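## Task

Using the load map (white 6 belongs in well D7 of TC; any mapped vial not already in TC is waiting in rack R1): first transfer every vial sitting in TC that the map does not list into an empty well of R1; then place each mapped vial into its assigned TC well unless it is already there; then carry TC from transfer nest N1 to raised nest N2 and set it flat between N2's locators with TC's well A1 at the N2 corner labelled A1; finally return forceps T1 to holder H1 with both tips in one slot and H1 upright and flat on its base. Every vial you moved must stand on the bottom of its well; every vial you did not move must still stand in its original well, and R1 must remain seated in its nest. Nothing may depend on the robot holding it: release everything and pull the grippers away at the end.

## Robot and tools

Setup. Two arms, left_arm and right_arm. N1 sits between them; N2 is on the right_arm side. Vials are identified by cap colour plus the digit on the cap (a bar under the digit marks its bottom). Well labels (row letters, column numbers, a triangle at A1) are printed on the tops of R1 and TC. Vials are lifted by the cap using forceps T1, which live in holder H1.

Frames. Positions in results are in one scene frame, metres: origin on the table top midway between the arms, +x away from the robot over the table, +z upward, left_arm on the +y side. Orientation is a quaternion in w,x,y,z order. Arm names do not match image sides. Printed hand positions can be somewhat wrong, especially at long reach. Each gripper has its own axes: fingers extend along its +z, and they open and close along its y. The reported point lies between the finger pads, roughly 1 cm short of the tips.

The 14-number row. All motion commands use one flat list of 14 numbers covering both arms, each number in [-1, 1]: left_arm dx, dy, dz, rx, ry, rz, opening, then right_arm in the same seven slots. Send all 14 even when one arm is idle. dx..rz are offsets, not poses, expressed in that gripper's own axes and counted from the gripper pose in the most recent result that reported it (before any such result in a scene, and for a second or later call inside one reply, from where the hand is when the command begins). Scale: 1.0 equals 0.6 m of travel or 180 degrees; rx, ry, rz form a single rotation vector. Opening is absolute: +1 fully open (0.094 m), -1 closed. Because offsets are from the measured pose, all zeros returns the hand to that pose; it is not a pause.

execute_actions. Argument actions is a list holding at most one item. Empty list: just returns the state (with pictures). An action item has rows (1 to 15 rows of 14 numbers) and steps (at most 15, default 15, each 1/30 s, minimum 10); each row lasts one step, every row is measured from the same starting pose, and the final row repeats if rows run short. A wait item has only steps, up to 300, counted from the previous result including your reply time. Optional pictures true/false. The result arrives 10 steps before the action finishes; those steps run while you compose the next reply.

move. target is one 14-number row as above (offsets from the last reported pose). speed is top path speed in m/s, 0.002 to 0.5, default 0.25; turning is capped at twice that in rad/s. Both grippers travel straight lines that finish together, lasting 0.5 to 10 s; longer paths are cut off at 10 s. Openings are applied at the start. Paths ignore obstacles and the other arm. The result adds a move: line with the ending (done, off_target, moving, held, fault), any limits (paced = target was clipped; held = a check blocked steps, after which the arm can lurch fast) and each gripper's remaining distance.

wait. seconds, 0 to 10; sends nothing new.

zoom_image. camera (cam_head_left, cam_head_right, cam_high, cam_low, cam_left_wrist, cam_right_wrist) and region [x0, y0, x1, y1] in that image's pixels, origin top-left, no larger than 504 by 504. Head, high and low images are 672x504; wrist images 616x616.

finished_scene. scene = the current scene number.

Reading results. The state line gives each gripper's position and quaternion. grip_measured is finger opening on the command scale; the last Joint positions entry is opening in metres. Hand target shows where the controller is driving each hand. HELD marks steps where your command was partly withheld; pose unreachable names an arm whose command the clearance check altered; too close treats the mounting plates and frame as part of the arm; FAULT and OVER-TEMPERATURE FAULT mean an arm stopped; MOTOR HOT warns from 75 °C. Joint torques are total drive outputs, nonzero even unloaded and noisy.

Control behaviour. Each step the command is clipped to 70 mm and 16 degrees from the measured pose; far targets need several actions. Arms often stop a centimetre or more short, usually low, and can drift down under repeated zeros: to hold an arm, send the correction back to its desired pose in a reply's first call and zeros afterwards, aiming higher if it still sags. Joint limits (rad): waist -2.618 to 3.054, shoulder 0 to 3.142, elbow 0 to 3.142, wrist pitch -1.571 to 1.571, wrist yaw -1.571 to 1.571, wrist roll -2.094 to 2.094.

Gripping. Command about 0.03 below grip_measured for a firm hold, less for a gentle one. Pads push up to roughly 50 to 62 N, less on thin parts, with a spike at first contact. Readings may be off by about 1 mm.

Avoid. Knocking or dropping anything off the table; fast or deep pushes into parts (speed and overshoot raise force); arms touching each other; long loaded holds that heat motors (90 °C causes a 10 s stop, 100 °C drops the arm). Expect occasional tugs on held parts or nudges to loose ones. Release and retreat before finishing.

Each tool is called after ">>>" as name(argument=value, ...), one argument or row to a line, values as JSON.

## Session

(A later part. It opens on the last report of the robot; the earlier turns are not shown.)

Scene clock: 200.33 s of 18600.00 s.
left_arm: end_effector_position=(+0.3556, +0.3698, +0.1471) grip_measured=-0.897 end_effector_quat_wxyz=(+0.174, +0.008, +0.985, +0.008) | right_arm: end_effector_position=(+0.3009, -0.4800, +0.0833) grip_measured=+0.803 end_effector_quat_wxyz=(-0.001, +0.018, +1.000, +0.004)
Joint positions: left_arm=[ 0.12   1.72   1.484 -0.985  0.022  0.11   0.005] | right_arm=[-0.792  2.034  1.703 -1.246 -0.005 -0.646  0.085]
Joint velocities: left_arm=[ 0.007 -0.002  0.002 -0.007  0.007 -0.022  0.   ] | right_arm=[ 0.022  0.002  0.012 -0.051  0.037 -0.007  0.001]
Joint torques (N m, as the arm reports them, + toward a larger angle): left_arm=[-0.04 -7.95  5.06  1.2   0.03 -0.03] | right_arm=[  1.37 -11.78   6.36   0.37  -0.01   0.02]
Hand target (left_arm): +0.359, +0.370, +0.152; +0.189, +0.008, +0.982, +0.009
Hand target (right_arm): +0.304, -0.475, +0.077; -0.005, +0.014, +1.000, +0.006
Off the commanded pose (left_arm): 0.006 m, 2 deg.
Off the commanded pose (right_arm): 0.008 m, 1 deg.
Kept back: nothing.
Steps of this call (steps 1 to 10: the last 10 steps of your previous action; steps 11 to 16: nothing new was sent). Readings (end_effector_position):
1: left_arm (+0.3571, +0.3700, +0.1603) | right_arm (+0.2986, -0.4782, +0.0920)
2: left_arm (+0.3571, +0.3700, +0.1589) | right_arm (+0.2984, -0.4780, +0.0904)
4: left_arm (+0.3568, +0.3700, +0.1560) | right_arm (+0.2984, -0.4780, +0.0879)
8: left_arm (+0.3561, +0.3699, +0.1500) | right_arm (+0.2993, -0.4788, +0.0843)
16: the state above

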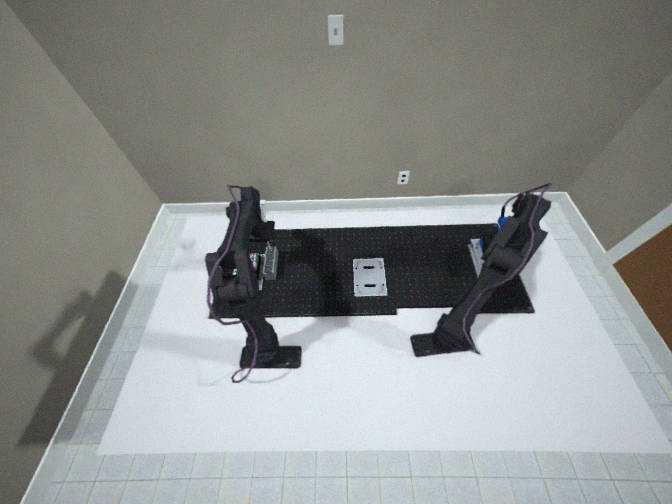

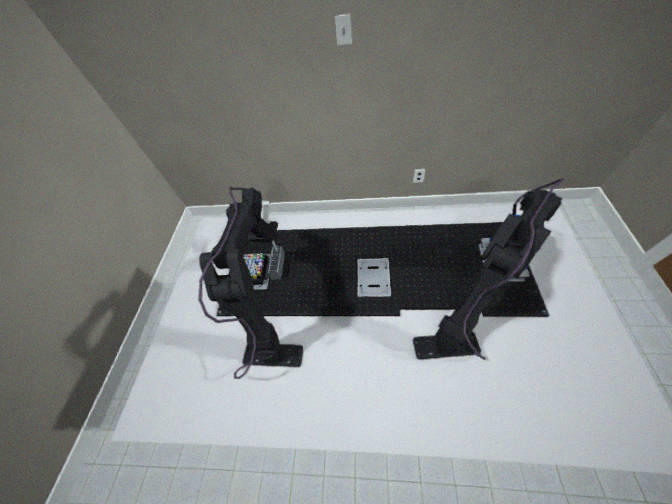

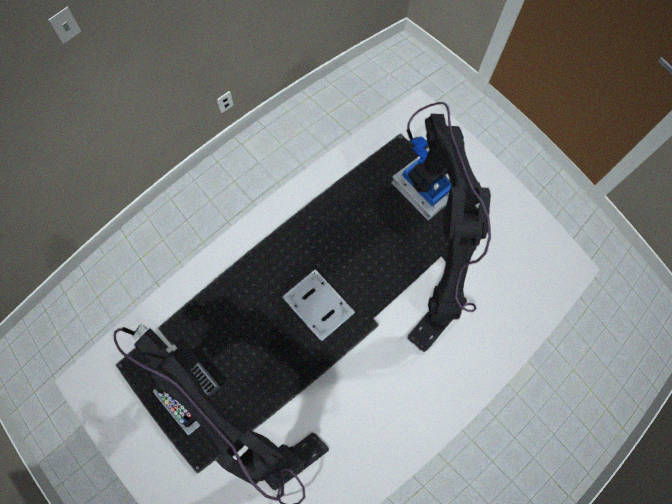

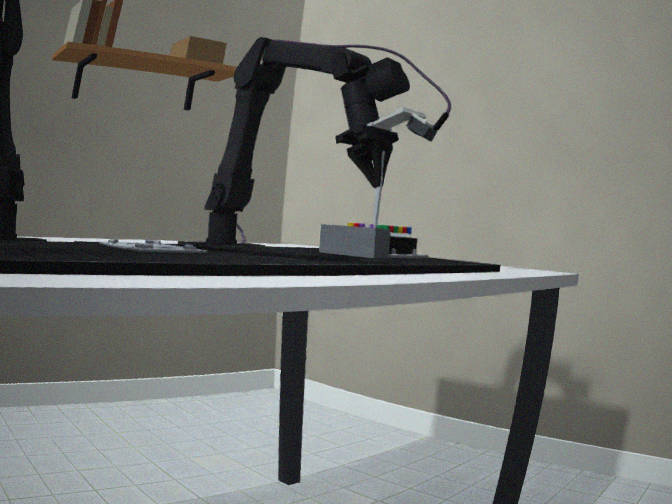

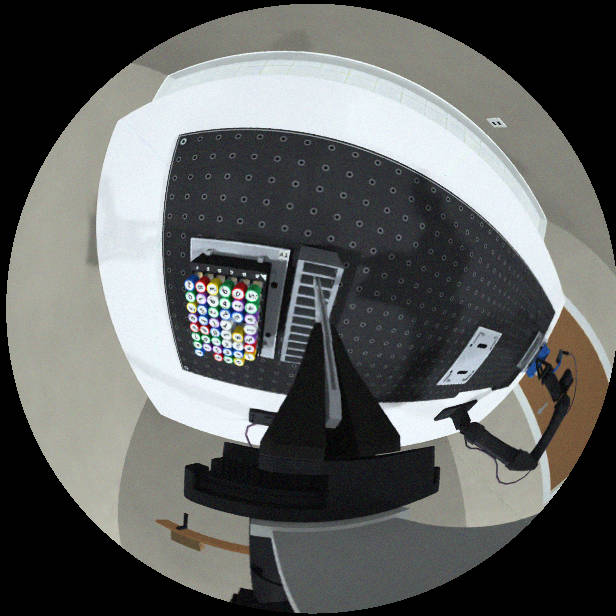

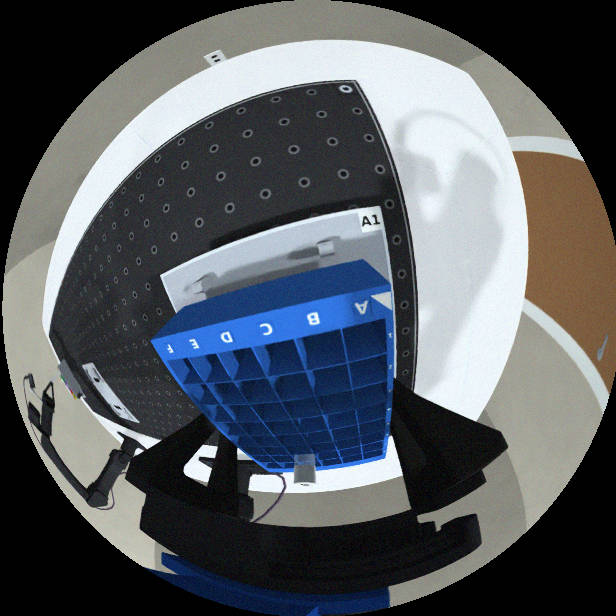

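>>> execute_actions(
  actions=[
    {"rows": [
[-0.00225,0.00026,0.00001,-0.0008,-0.00695,0.00016,-0.90,-0.009,0.011,-0.0049,0.0015,-0.002,-0.007,0.775],
[-0.00601,0.00071,0.00063,-0.00116,-0.00996,0.00023,-0.90,-0.009,0.011,-0.0049,0.0015,-0.002,-0.007,0.775],
[-0.00907,0.0011,0.0017,-0.00146,-0.01258,0.00029,-0.90,-0.0077,0.0093,-0.0049,0.0015,-0.002,-0.006,0.775],
[-0.00981,0.00123,0.00386,-0.0016,-0.01372,0.00032,-0.90,-0.0064,0.0077,-0.0049,0.0015,-0.002,-0.0049,0.775],
[-0.00902,0.00119,0.00596,-0.0016,-0.01378,0.00032,-0.90,-0.0064,0.0077,-0.0049,0.0015,-0.002,-0.0049,0.775],
[-0.00823,0.00114,0.00805,-0.0016,-0.01385,0.00032,-0.90,-0.0064,0.0077,-0.0049,0.0015,-0.002,-0.0049,0.775],
[-0.00744,0.0011,0.01015,-0.0016,-0.01391,0.00032,-0.90,-0.0064,0.0077,-0.0049,0.0015,-0.002,-0.0049,0.775],
[-0.00665,0.00105,0.01225,-0.0016,-0.01397,0.00033,-0.90,-0.0064,0.0077,-0.0049,0.0015,-0.002,-0.0049,0.775],
[-0.00586,0.00101,0.01435,-0.0016,-0.01404,0.00033,-0.90,-0.0064,0.0077,-0.0049,0.0015,-0.002,-0.0049,0.775],
[-0.00507,0.00097,0.01644,-0.0016,-0.0141,0.00033,-0.90,-0.0064,0.0077,-0.0049,0.0015,-0.002,-0.0049,0.775],
[-0.00428,0.00092,0.01854,-0.0016,-0.01416,0.00033,-0.90,-0.0064,0.0077,-0.0049,0.0015,-0.002,-0.0049,0.775],
[-0.00349,0.00088,0.02064,-0.0017,-0.01423,0.00033,-0.90,-0.0064,0.0077,-0.0049,0.0015,-0.002,-0.0049,0.775],
[-0.0027,0.00083,0.02273,-0.0017,-0.01429,0.00033,-0.90,-0.0064,0.0077,-0.0049,0.0015,-0.002,-0.0049,0.775],
[-0.0027,0.00083,0.02273,-0.0017,-0.01429,0.00033,-0.90,-0.0064,0.0077,-0.0049,0.0015,-0.002,-0.0049,0.775],
[0.00081,0.00042,0.02273,-0.00135,-0.01163,0.00027,-0.90,-0.0064,0.0077,-0.0049,0.0015,-0.002,-0.0049,0.775]
], "steps": 15},
  ],
)

>>> wait(
  seconds=0.2,
)

>>> zoom_image(
  camera="cam_right_wrist",
  region=[150, 180, 430, 400],
)

Scene clock: 203.90 s of 18600.00 s.
left_arm: end_effector_position=(+0.3563, +0.3699, +0.1433) grip_measured=-0.897 end_effector_quat_wxyz=(+0.175, +0.008, +0.984, +0.008) | right_arm: end_effector_position=(+0.3030, -0.4782, +0.0833) grip_measured=+0.803 end_effector_quat_wxyz=(-0.000, +0.015, +1.000, +0.003)
Joint positions: left_arm=[ 0.12   1.72   1.467 -0.966  0.022  0.11   0.005] | right_arm=[-0.784  2.034  1.703 -1.244 -0.005 -0.646  0.085]
Joint velocities: left_arm=[-0.002  0.002 -0.12   0.081  0.007 -0.037 -0.   ] | right_arm=[ 0.022  0.012 -0.002 -0.022  0.066  0.007  0.001]
Joint torques (N m, as the arm reports them, + toward a larger angle): left_arm=[ 0.02 -7.91  4.96  1.22  0.02 -0.03] | right_arm=[  0.72 -13.25   7.25   0.26   0.02  -0.03]
Steps of this call (steps 1 to 90: nothing new was sent; then 0.40 s passed at rest; steps 91 to 95: the first 5 steps of this action). Readings (end_effector_position):
91: left_arm (+0.3560, +0.3699, +0.1469) | right_arm (+0.3015, -0.4801, +0.0833)
92: left_arm (+0.3561, +0.3699, +0.1464) | right_arm (+0.3019, -0.4796, +0.0833)
94: left_arm (+0.3562, +0.3699, +0.1444) | right_arm (+0.3028, -0.4785, +0.0833)
95: the state above

Scene clock: 204.43 s of 18600.00 s.
left_arm: end_effector_position=(+0.3560, +0.3699, +0.1297) grip_measured=-0.897 end_effector_quat_wxyz=(+0.176, +0.008, +0.984, +0.008) | right_arm: end_effector_position=(+0.3031, -0.4781, +0.0833) grip_measured=+0.803 end_effector_quat_wxyz=(-0.000, +0.015, +1.000, +0.003)
Joint positions: left_arm=[ 0.12   1.72   1.413 -0.911  0.022  0.11   0.005] | right_arm=[-0.784  2.034  1.703 -1.244 -0.005 -0.646  0.085]
Joint velocities: left_arm=[-0.007  0.002  0.007 -0.066  0.081 -0.037  0.   ] | right_arm=[ 0.012 -0.012 -0.002 -0.095 -0.022  0.022 -0.   ]
Joint torques (N m, as the arm reports them, + toward a larger angle): left_arm=[-0.01 -7.98  5.03  1.19  0.03 -0.02] | right_arm=[  0.8  -13.29   7.24   0.26  -0.01  -0.03]
Hand target (left_arm): +0.360, +0.370, +0.134; +0.191, +0.008, +0.981, +0.010
Hand target (right_arm): +0.305, -0.476, +0.086; +0.002, +0.011, +1.000, +0.001
Off the commanded pose (left_arm): 0.006 m, 2 deg.
Off the commanded pose (right_arm): 0.004 m, 1 deg.
Kept back: nothing.
Steps of this call (steps 1 to 10: the last 10 steps of your previous action; steps 11 to 16: nothing new was sent). Readings (end_effector_position):
1: left_arm (+0.3564, +0.3699, +0.1422) | right_arm (+0.3031, -0.4781, +0.0833)
2: left_arm (+0.3564, +0.3699, +0.1408) | right_arm (+0.3031, -0.4781, +0.0833)
4: left_arm (+0.3562, +0.3699, +0.1380) | right_arm (+0.3031, -0.4781, +0.0833)
8: left_arm (+0.3556, +0.3698, +0.1322) | right_arm (+0.3031, -0.4781, +0.0833)
16: the state above

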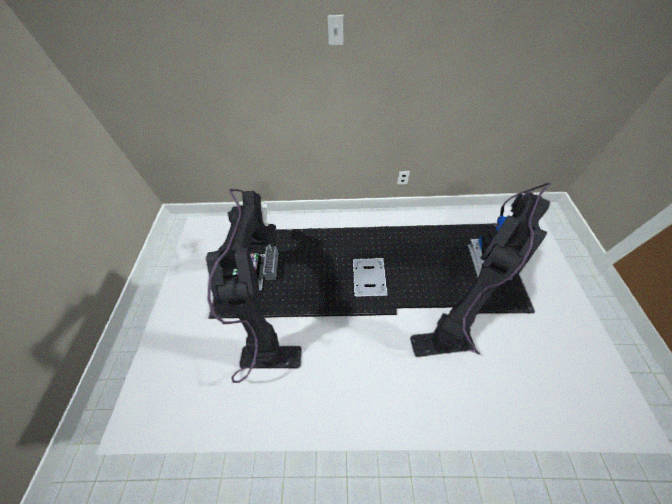

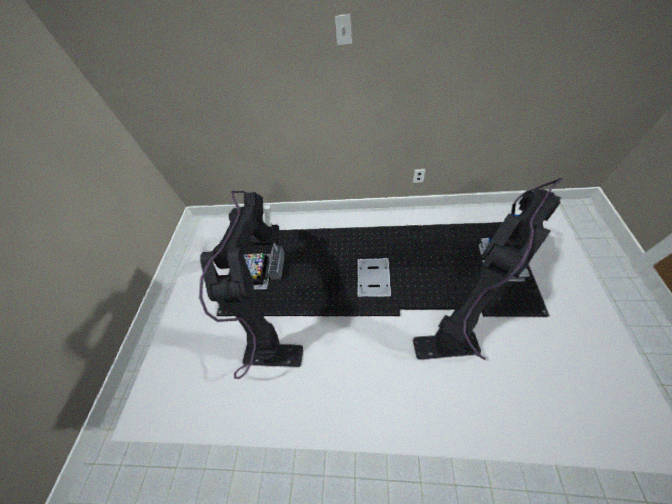

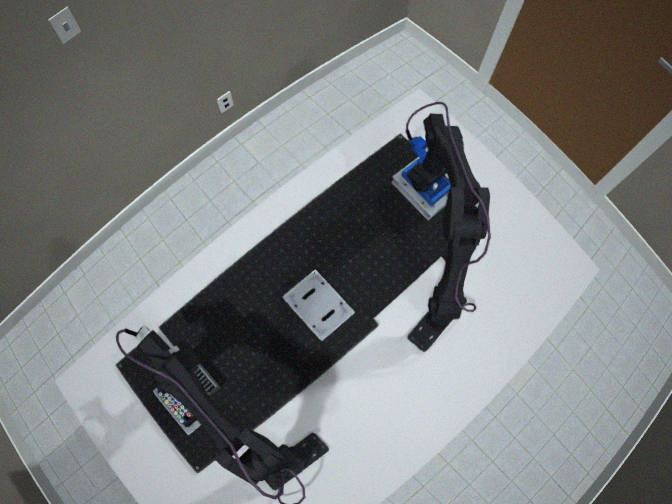

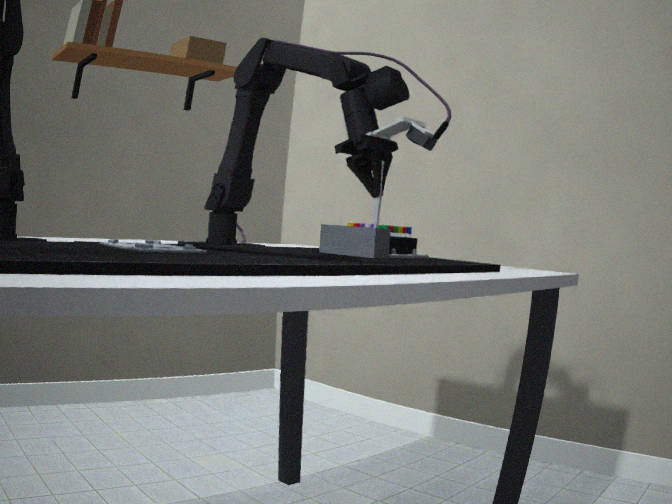

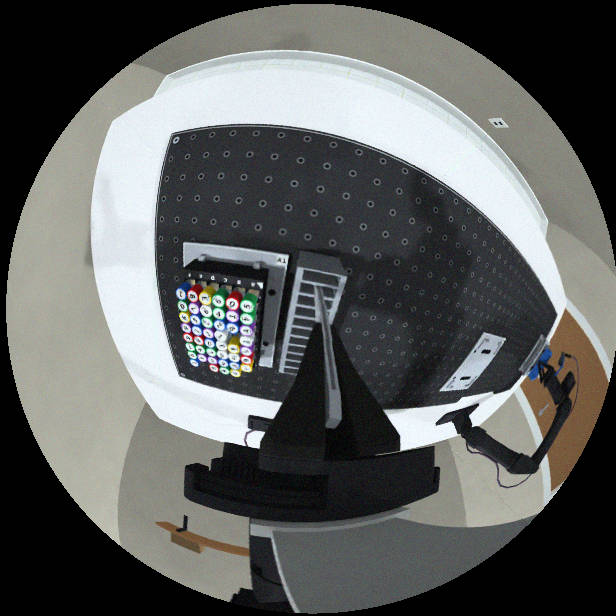

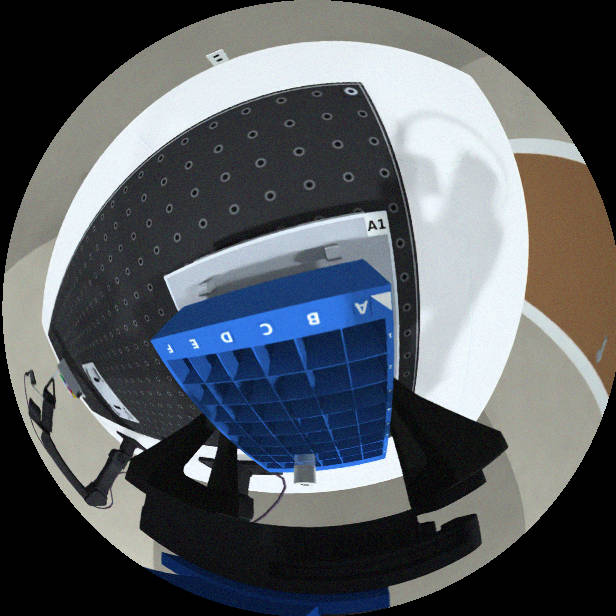

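Region (150, 180, 430, 400) of cam_right_wrist's 616x616 image, scaled by 1.800, with more detail than that image has; it fills the top 396 rows of this view, and the rest is white.

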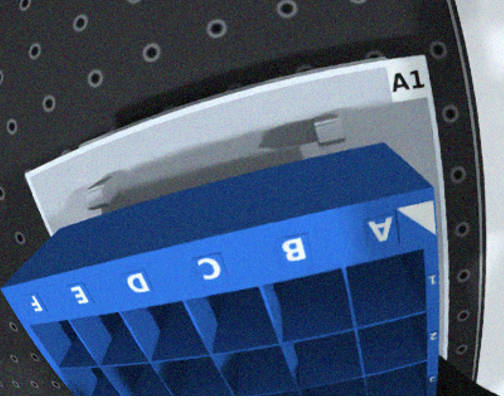

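>>> execute_actions(
  actions=[
    {"rows": [
[-0.00207,0.00024,-0.00012,-0.0008,-0.00695,0.00016,-0.90,0.0038,0.0029,0.0068,-0.0004,0.0005,0,0.775],
[-0.00578,0.00068,0.00046,-0.00116,-0.00996,0.00023,-0.90,0.0008,0.0006,0.0068,0.0013,-0.0018,0,0.775],
[-0.00874,0.00105,0.00149,-0.00146,-0.01258,0.00029,-0.90,-0.0017,-0.0013,0.0068,0.0028,-0.0037,0,0.775],
[-0.00974,0.00122,0.00357,-0.00163,-0.01403,0.00033,-0.90,-0.0017,-0.0013,0.0085,0.0029,-0.0038,0,0.775],
[-0.00896,0.00118,0.0056,-0.00165,-0.01422,0.00033,-0.90,-0.0017,-0.0013,0.0102,0.003,-0.0039,0,0.775],
[-0.00818,0.00113,0.00762,-0.00168,-0.01441,0.00034,-0.90,-0.0017,-0.0013,0.0118,0.0031,-0.0041,0,0.775],
[-0.00741,0.00109,0.00965,-0.0017,-0.0146,0.00034,-0.90,-0.0017,-0.0013,0.0135,0.0032,-0.0042,0,0.775],
[-0.00663,0.00105,0.01167,-0.00172,-0.01479,0.00035,-0.90,-0.0017,-0.0013,0.0152,0.0033,-0.0043,0,0.775],
[-0.00585,0.001,0.0137,-0.00174,-0.01498,0.00035,-0.90,-0.0016,-0.0012,0.0168,0.0034,-0.0044,0,0.775],
[-0.00507,0.00096,0.01573,-0.00177,-0.01517,0.00035,-0.90,-0.0016,-0.0012,0.0185,0.0035,-0.0046,0,0.775],
[-0.0043,0.00091,0.01775,-0.00179,-0.01536,0.00036,-0.90,-0.0016,-0.0012,0.0202,0.0036,-0.0047,0,0.775],
[-0.00352,0.00087,0.01978,-0.00181,-0.01555,0.00036,-0.90,-0.0016,-0.0012,0.0218,0.0036,-0.0048,0,0.775],
[-0.00352,0.00087,0.01978,-0.00181,-0.01555,0.00036,-0.90,-0.0016,-0.0012,0.0235,0.0037,-0.005,0,0.775],
[0.00064,0.00038,0.01978,-0.00144,-0.01239,0.00029,-0.90,-0.0016,-0.0012,0.0235,0.0037,-0.005,0,0.775],
[0.00064,0.00038,0.01978,-0.00144,-0.01239,0.00029,-0.90,0.0012,0.0009,0.0235,0.0021,-0.0028,0,0.775]
], "steps": 15},
  ],
)

>>> wait(
  seconds=0.2,
)

>>> zoom_image(
  camera="cam_right_wrist",
  region=[150, 180, 430, 400],
)

Scene clock: 208.53 s of 18600.00 s.
left_arm: end_effector_position=(+0.3566, +0.3699, +0.1260) grip_measured=-0.897 end_effector_quat_wxyz=(+0.178, +0.008, +0.984, +0.008) | right_arm: end_effector_position=(+0.3025, -0.4777, +0.0789) grip_measured=+0.803 end_effector_quat_wxyz=(-0.001, +0.015, +1.000, +0.003)
Joint positions: left_arm=[ 0.12   1.72   1.397 -0.891  0.022  0.11   0.005] | right_arm=[-0.784  2.034  1.685 -1.228 -0.004 -0.646  0.085]
Joint velocities: left_arm=[-0.017  0.007 -0.1    0.183 -0.037 -0.051 -0.001] | right_arm=[-0.022 -0.012 -0.081  0.154 -0.022  0.022 -0.001]
Joint torques (N m, as the arm reports them, + toward a larger angle): left_arm=[ 0.06 -7.96  4.86  1.19  0.01 -0.03] | right_arm=[  0.07 -13.11   6.26   0.35  -0.04  -0.03]
Steps of this call (steps 1 to 90: nothing new was sent; then 0.93 s passed at rest; steps 91 to 95: the first 5 steps of this action). Readings (end_effector_position):
91: left_arm (+0.3565, +0.3699, +0.1296) | right_arm (+0.3029, -0.4779, +0.0826)
92: left_arm (+0.3565, +0.3699, +0.1291) | right_arm (+0.3030, -0.4779, +0.0819)
94: left_arm (+0.3566, +0.3699, +0.1271) | right_arm (+0.3027, -0.4777, +0.0798)
95: the state above

Scene clock: 209.07 s of 18600.00 s.
left_arm: end_effector_position=(+0.3561, +0.3699, +0.1141) grip_measured=-0.897 end_effector_quat_wxyz=(+0.179, +0.008, +0.984, +0.008) | right_arm: end_effector_position=(+0.3033, -0.4787, +0.0709) grip_measured=+0.803 end_effector_quat_wxyz=(+0.002, +0.015, +1.000, -0.000)
Joint positions: left_arm=[ 0.12   1.72   1.348 -0.838  0.022  0.11   0.005] | right_arm=[-0.784  2.034  1.653 -1.186 -0.002 -0.646  0.085]
Joint velocities: left_arm=[-0.002  0.002  0.007  0.007  0.022 -0.051  0.   ] | right_arm=[ 0.007  0.007 -0.002 -0.022 -0.022  0.007  0.001]
Joint torques (N m, as the arm reports them, + toward a larger angle): left_arm=[-0.1  -8.04  5.11  1.23  0.   -0.04] | right_arm=[  0.1  -13.17   5.93   0.41  -0.02  -0.02]
Hand target (left_arm): +0.360, +0.370, +0.119; +0.195, +0.008, +0.981, +0.010
Hand target (right_arm): +0.303, -0.477, +0.069; +0.004, +0.015, +1.000, -0.000
Off the commanded pose (left_arm): 0.006 m, 2 deg.
Off the commanded pose (right_arm): 0.002 m, 0 deg.
Kept back: nothing.
Steps of this call (steps 1 to 10: the last 10 steps of your previous action; steps 11 to 16: nothing new was sent). Readings (end_effector_position):
1: left_arm (+0.3565, +0.3699, +0.1248) | right_arm (+0.3028, -0.4781, +0.0783)
2: left_arm (+0.3565, +0.3699, +0.1235) | right_arm (+0.3033, -0.4786, +0.0777)
4: left_arm (+0.3563, +0.3699, +0.1208) | right_arm (+0.3033, -0.4786, +0.0759)
8: left_arm (+0.3555, +0.3698, +0.1153) | right_arm (+0.3033, -0.4787, +0.0715)
16: the state above

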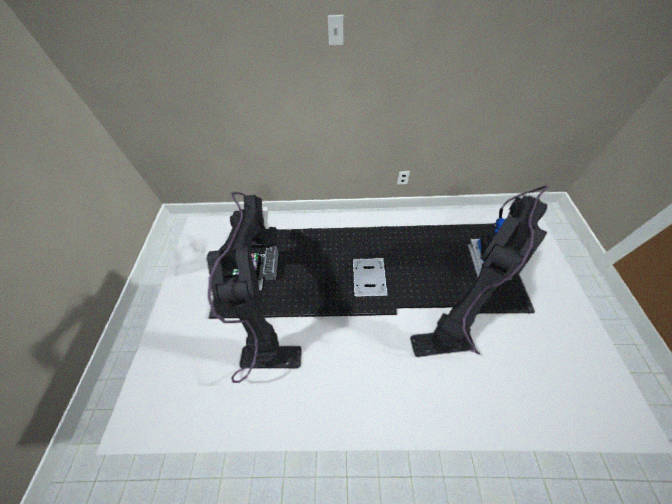

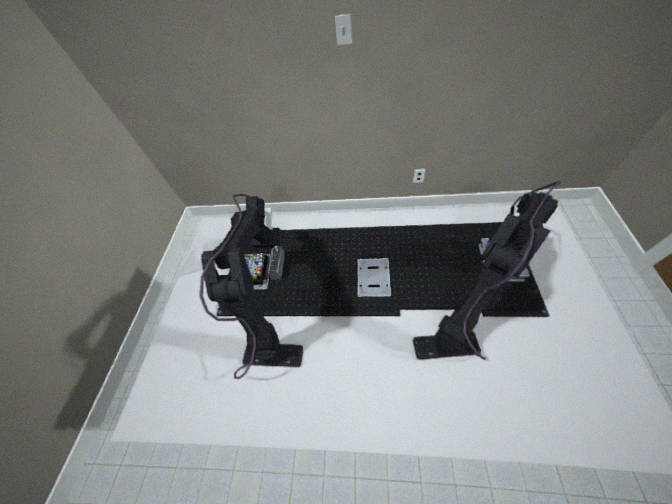

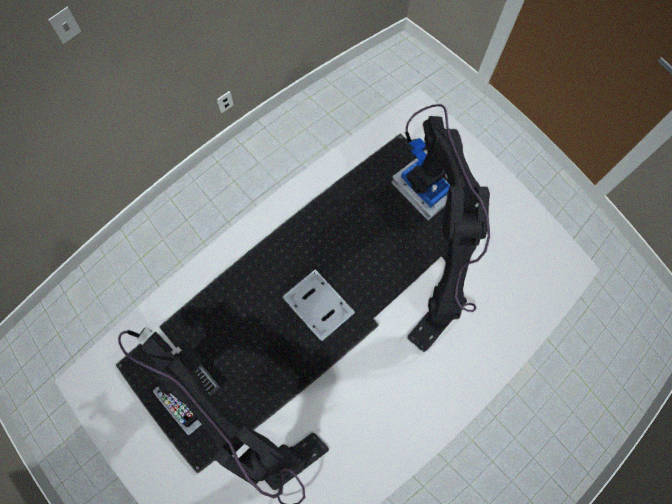

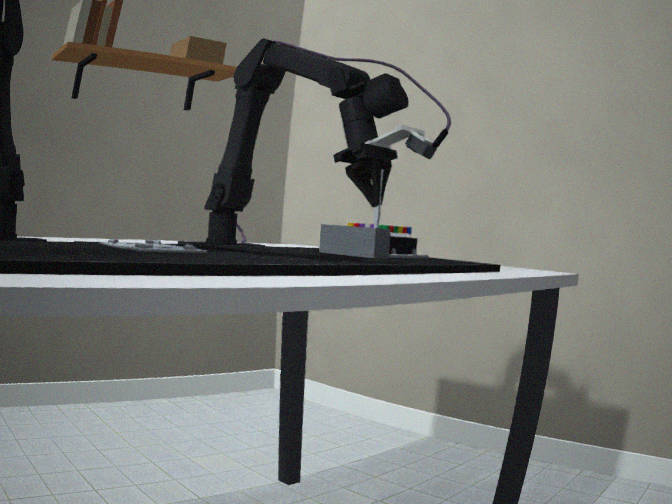

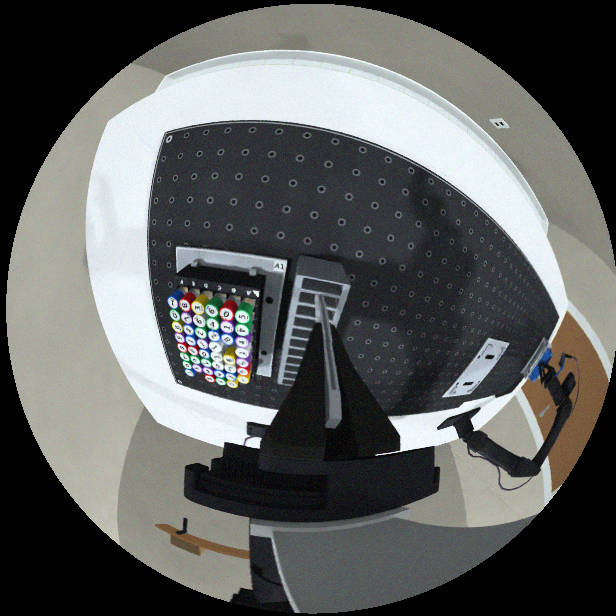

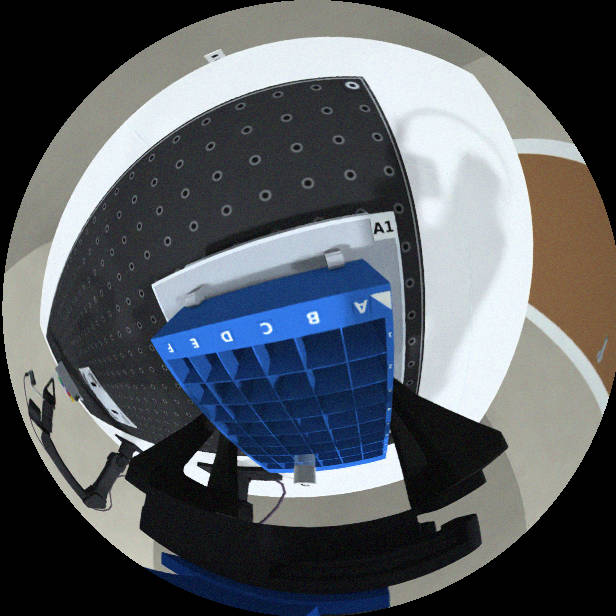

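Region (150, 180, 430, 400) of cam_right_wrist's 616x616 image, scaled by 1.800, with more detail than that image has; it fills the top 396 rows of this view, and the rest is white.

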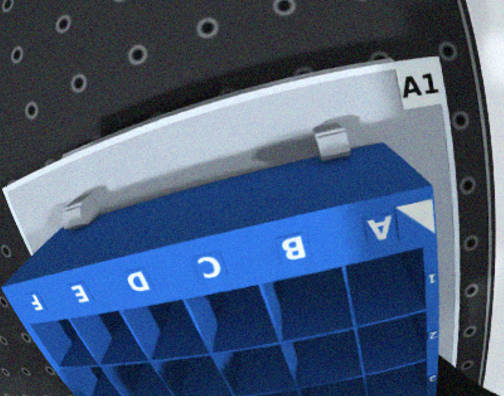

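>>> execute_actions(
  actions=[
    {"rows": [
[-0.0086,0.0007,-0.0089,-0.001,-0.0089,0.0002,-0.88,0,0,-0.003,0.001,-0.0013,0,0.80],
[-0.0086,0.0007,-0.0089,-0.001,-0.0089,0.0002,-0.85,0,0,-0.003,0.001,-0.0013,0,0.82],
[-0.0086,0.0007,-0.0089,-0.001,-0.0089,0.0002,-0.82,0,0,-0.003,0.001,-0.0013,0,0.85],
[-0.0086,0.0007,-0.0089,-0.001,-0.0089,0.0002,-0.79,0,0,-0.003,0.001,-0.0013,0,0.90],
[-0.0086,0.0007,-0.0089,-0.001,-0.0089,0.0002,-0.76,0,0,-0.003,0.001,-0.0013,0,0.95],
[-0.0086,0.0007,-0.0089,-0.001,-0.0089,0.0002,-0.73,0,0,-0.003,0.001,-0.0013,0,1],
[-0.0086,0.0007,-0.0089,-0.001,-0.0089,0.0002,-0.70,0,0,-0.003,0.001,-0.0013,0,1],
[-0.0086,0.0007,-0.0089,-0.001,-0.0089,0.0002,-0.65,0,0,-0.003,0.001,-0.0013,0,1],
[-0.0086,0.0007,-0.0089,-0.001,-0.0089,0.0002,-0.55,0,0,-0.003,0.001,-0.0013,0,1],
[-0.0086,0.0007,-0.0089,-0.001,-0.0089,0.0002,-0.45,0,0,-0.003,0.001,-0.0013,0,1],
[-0.0086,0.0007,-0.0089,-0.001,-0.0089,0.0002,-0.35,0,0,-0.003,0.001,-0.0013,0,1],
[-0.0086,0.0007,-0.0089,-0.001,-0.0089,0.0002,-0.3,0,0,-0.003,0.001,-0.0013,0,1]
], "steps": 13},
  ],
)

>>> wait(
  seconds=0.1,
)

Scene clock: 209.90 s of 18600.00 s.
left_arm: end_effector_position=(+0.3561, +0.3699, +0.1141) grip_measured=-0.834 end_effector_quat_wxyz=(+0.180, +0.008, +0.984, +0.008) | right_arm: end_effector_position=(+0.3033, -0.4787, +0.0709) grip_measured=+0.839 end_effector_quat_wxyz=(+0.002, +0.015, +1.000, -0.000)
Joint positions: left_arm=[ 0.12   1.72   1.348 -0.838  0.022  0.11   0.008] | right_arm=[-0.784  2.034  1.653 -1.186 -0.002 -0.646  0.086]
Joint velocities: left_arm=[ 0.007  0.012  0.007 -0.007  0.007  0.007  0.024] | right_arm=[-0.007 -0.002  0.002  0.037 -0.081  0.007  0.017]
Joint torques (N m, as the arm reports them, + toward a larger angle): left_arm=[ 0.06 -8.    5.76  1.14  0.03 -0.01] | right_arm=[  0.08 -13.11   7.11   0.31  -0.01  -0.02]
Steps of this call (steps 1 to 22: nothing new was sent; steps 23 to 25: the first 3 steps of this action). Readings (end_effector_position):
23: left_arm (+0.3561, +0.3699, +0.1141) | right_arm (+0.3033, -0.4787, +0.0709)
24: left_arm (+0.3561, +0.3699, +0.1141) | right_arm (+0.3033, -0.4787, +0.0709)
25: the state above

Scene clock: 210.33 s of 18600.00 s.
left_arm: end_effector_position=(+0.3561, +0.3699, +0.1141) grip_measured=-0.302 end_effector_quat_wxyz=(+0.180, +0.008, +0.984, +0.008) | right_arm: end_effector_position=(+0.3033, -0.4787, +0.0709) grip_measured=+1.000 end_effector_quat_wxyz=(+0.002, +0.015, +1.000, -0.000)
Joint positions: left_arm=[ 0.12   1.72   1.348 -0.838  0.022  0.11   0.033] | right_arm=[-0.784  2.034  1.653 -1.186 -0.002 -0.646  0.094]
Joint velocities: left_arm=[ 0.002 -0.017 -0.002  0.007  0.051  0.051  0.   ] | right_arm=[-0.027  0.002 -0.007  0.022 -0.022  0.037  0.   ]
Joint torques (N m, as the arm reports them, + toward a larger angle): left_arm=[-0.01 -8.06  5.78  1.12  0.03 -0.02] | right_arm=[  0.07 -13.01   7.06   0.31   0.01  -0.04]
Hand target (left_arm): +0.359, +0.370, +0.121; +0.193, +0.008, +0.981, +0.010
Hand target (right_arm): +0.303, -0.479, +0.073; +0.004, +0.015, +1.000, -0.002
Off the commanded pose (left_arm): 0.007 m, 2 deg.
Off the commanded pose (right_arm): 0.002 m, 0 deg.
Kept back: nothing.
Steps of this call (steps 1 to 10: the last 10 steps of your previous action; steps 11 to 13: nothing new was sent). Readings (end_effector_position):
1: left_arm (+0.3561, +0.3699, +0.1141) | right_arm (+0.3033, -0.4787, +0.0709)
2: left_arm (+0.3561, +0.3699, +0.1141) | right_arm (+0.3033, -0.4787, +0.0709)
4: left_arm (+0.3561, +0.3699, +0.1141) | right_arm (+0.3033, -0.4787, +0.0709)
8: left_arm (+0.3561, +0.3699, +0.1141) | right_arm (+0.3033, -0.4787, +0.0709)
13: the state above

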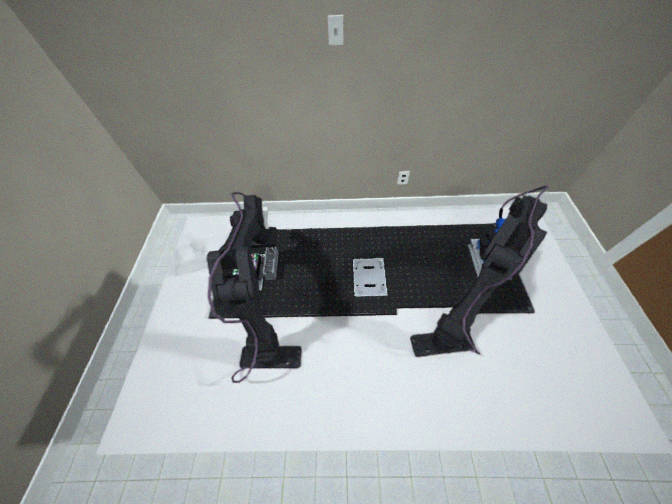

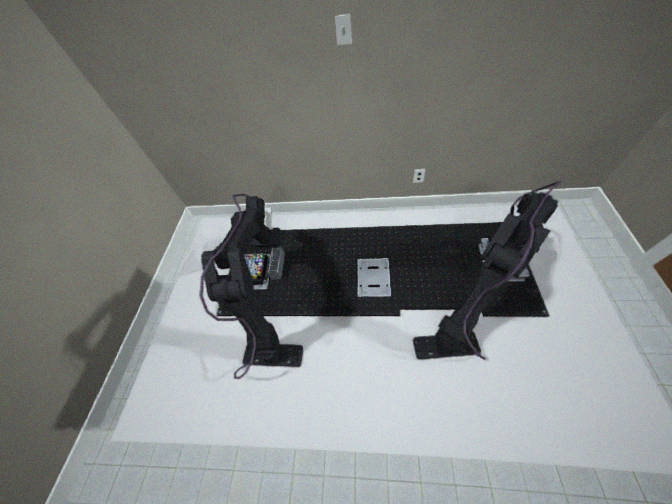

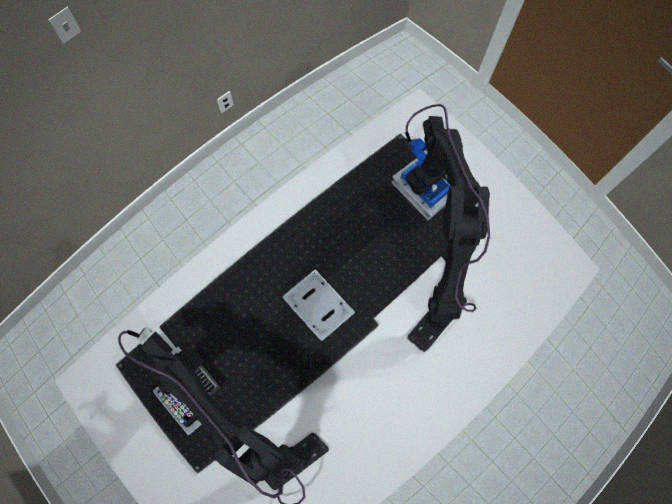

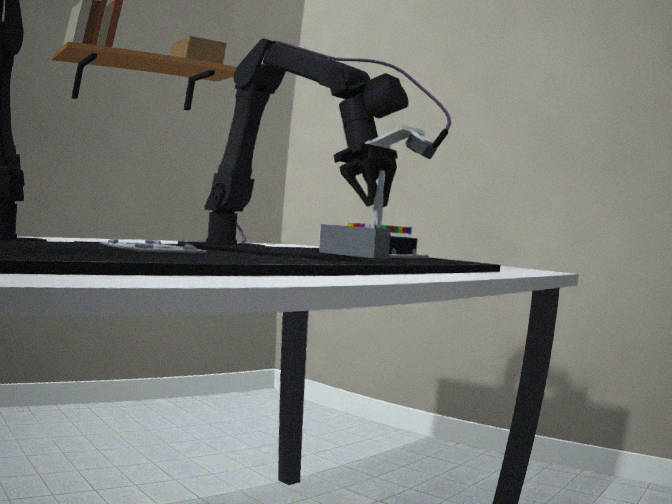

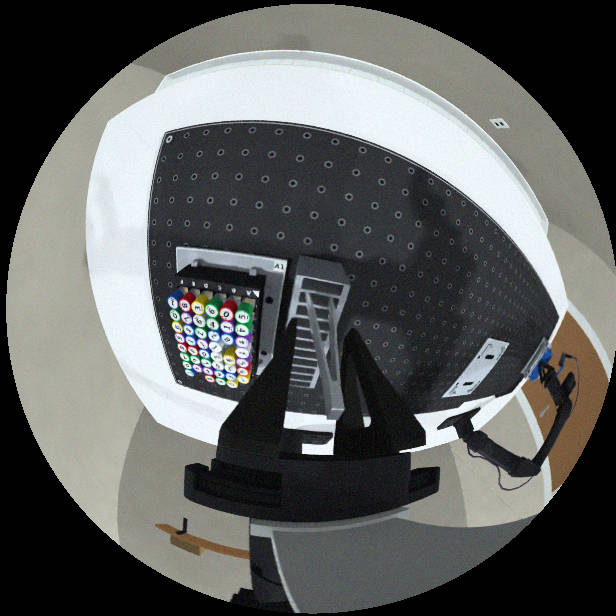

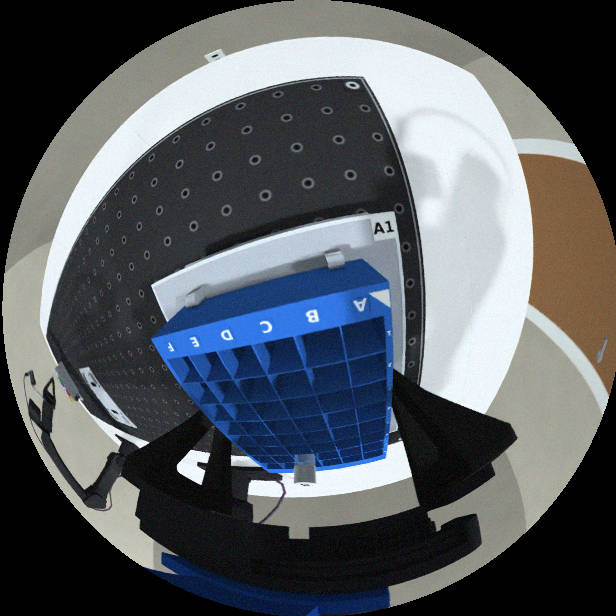

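>>> move(
  target=[0,0,-0.17,0,0,0,-0.3,-0.016,-0.012,-0.14,0.0096,-0.0127,0,1],
  speed=0.15,
)

Scene clock: 212.20 s of 18600.00 s.
left_arm: end_effector_position=(+0.3207, +0.3664, +0.1971) grip_measured=-0.302 end_effector_quat_wxyz=(+0.168, +0.008, +0.986, +0.007) | right_arm: end_effector_position=(+0.3109, -0.4848, +0.1503) grip_measured=+1.000 end_effector_quat_wxyz=(+0.020, +0.015, +1.000, -0.014)
Joint positions: left_arm=[ 0.12   1.617  1.573 -1.191  0.022  0.111  0.033] | right_arm=[-0.784  2.034  1.968 -1.457 -0.002 -0.646  0.094]
Joint velocities: left_arm=[-0.002  0.007 -0.027 -0.022 -0.007 -0.007 -0.   ] | right_arm=[-0.017  0.002  0.002  0.022  0.007 -0.037  0.   ]
Joint torques (N m, as the arm reports them, + toward a larger angle): left_arm=[ 0.86 -7.02  7.83  0.84  0.07  0.08] | right_arm=[ -0.11 -12.39   8.71   0.28   0.    -0.04]
Hand target (left_arm): +0.320, +0.369, +0.209; +0.180, +0.008, +0.984, +0.008
Hand target (right_arm): +0.311, -0.486, +0.155; +0.022, +0.015, +1.000, -0.016
Off the commanded pose (left_arm): 0.013 m, 1 deg.
Off the commanded pose (right_arm): 0.005 m, 0 deg.
Kept back: nothing.
move: off_target (left_arm)

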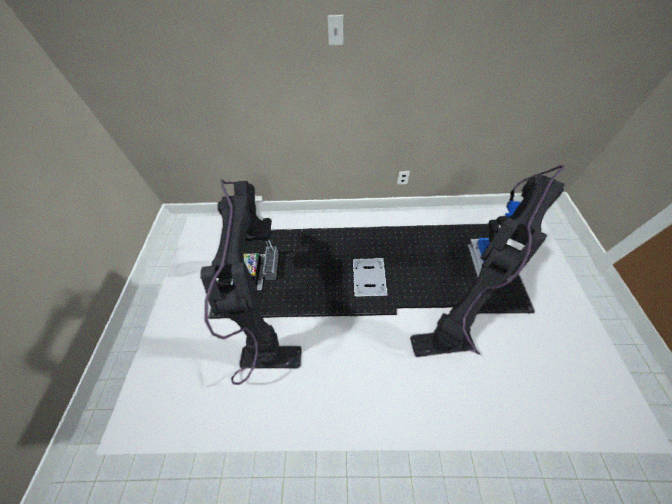

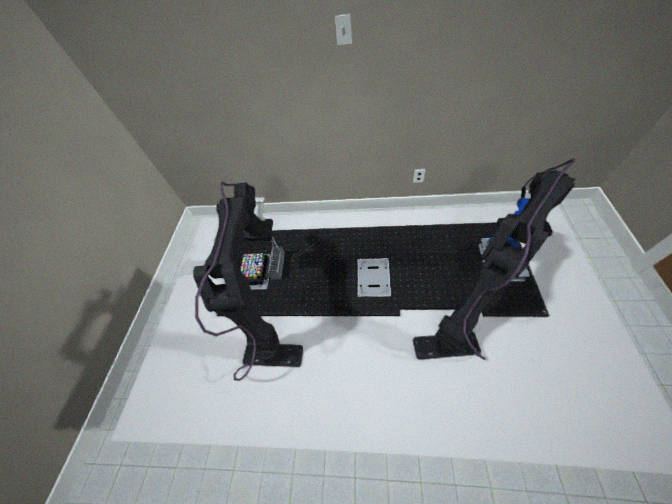

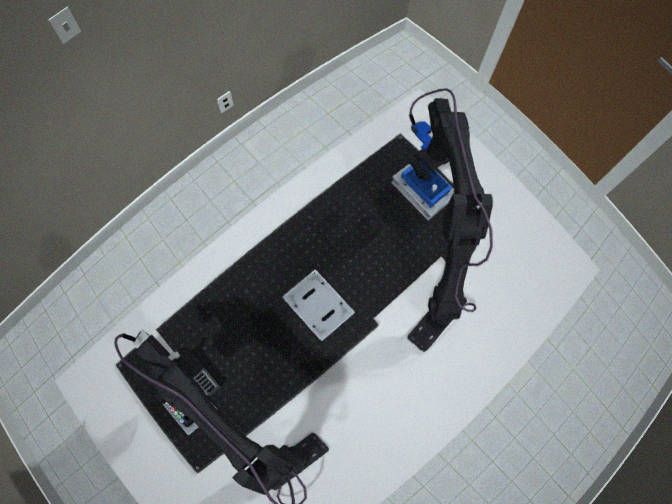

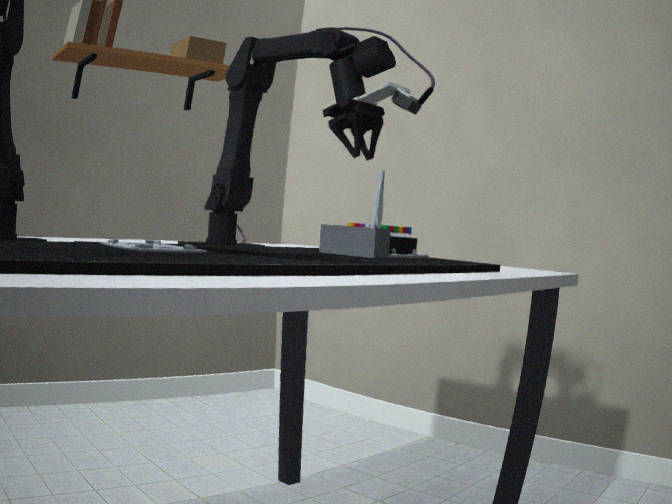

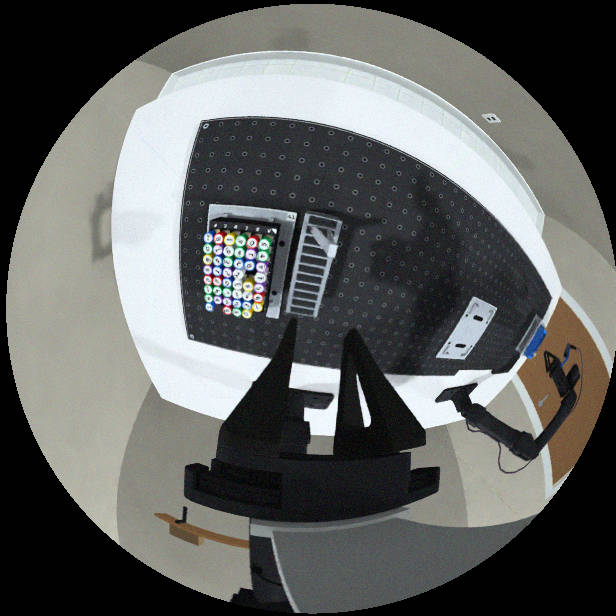

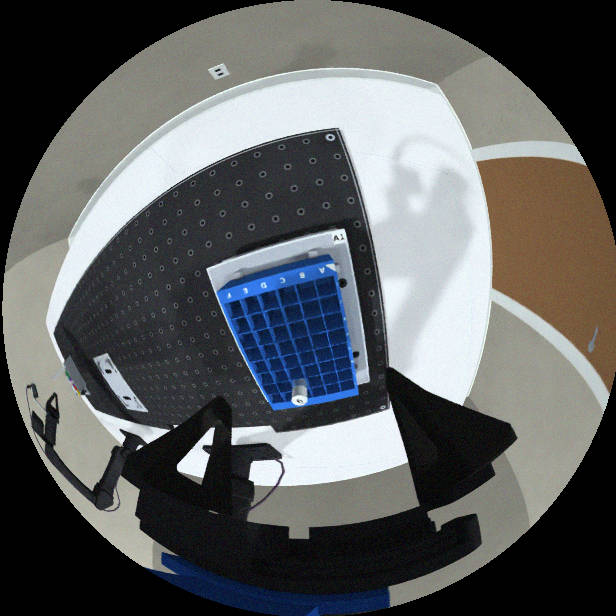

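>>> zoom_image(
  camera="cam_right_wrist",
  region=[195, 220, 395, 420],
)

>>> zoom_image(
  camera="cam_left_wrist",
  region=[195, 195, 355, 330],
)

>>> zoom_image(
  camera="cam_left_wrist",
  region=[500, 300, 570, 370],
)

Region (195, 220, 395, 420) of cam_right_wrist's 616x616 image, scaled by 2.520, with more detail than that image has.

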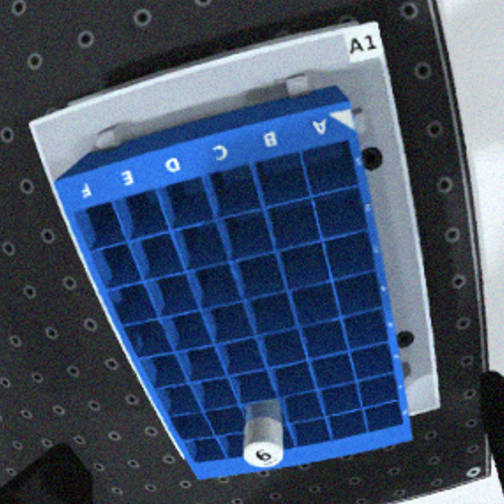

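Region (195, 195, 355, 330) of cam_left_wrist's 616x616 image, scaled by 3.150, with more detail than that image has; it fills the top 425 rows of this view, and the rest is white.

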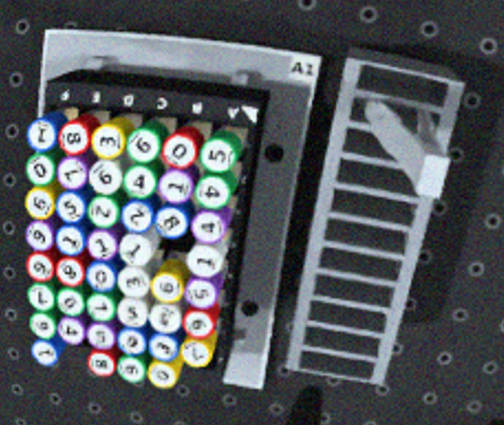

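Region (500, 300, 570, 370) of cam_left_wrist's 616x616 image, scaled by 7.200, with more detail than that image has.

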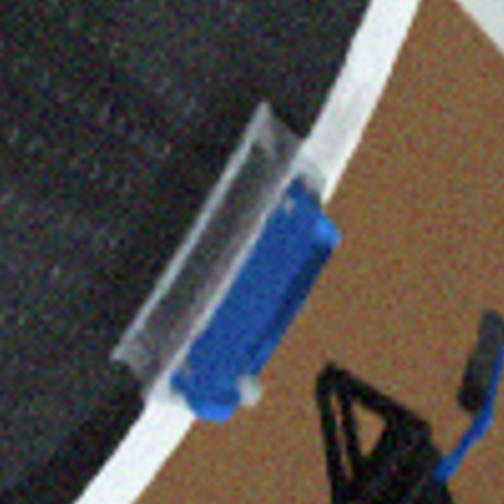

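>>> zoom_image(
  camera="cam_right_wrist",
  region=[280, 380, 320, 420],
)

>>> zoom_image(
  camera="cam_left_wrist",
  region=[210, 232, 250, 272],
)

Region (280, 380, 320, 420) of cam_right_wrist's 616x616 image, scaled by 12.600, with more detail than that image has.

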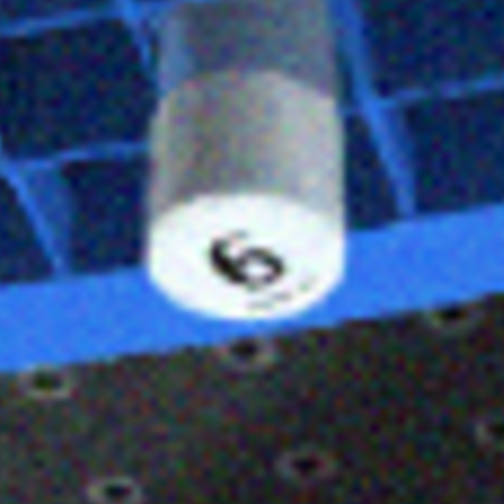

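Region (210, 232, 250, 272) of cam_left_wrist's 616x616 image, scaled by 12.600, with more detail than that image has.

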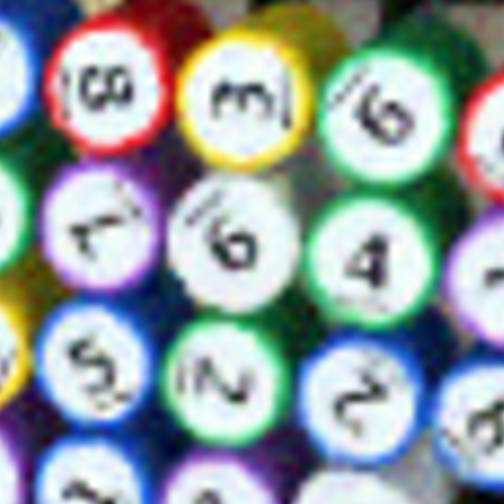

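TC holds white 6 (R1's D2 is a 9). Finishing scene 1.

>>> finished_scene(
  scene=1,
)

The scene is finished: the task was done.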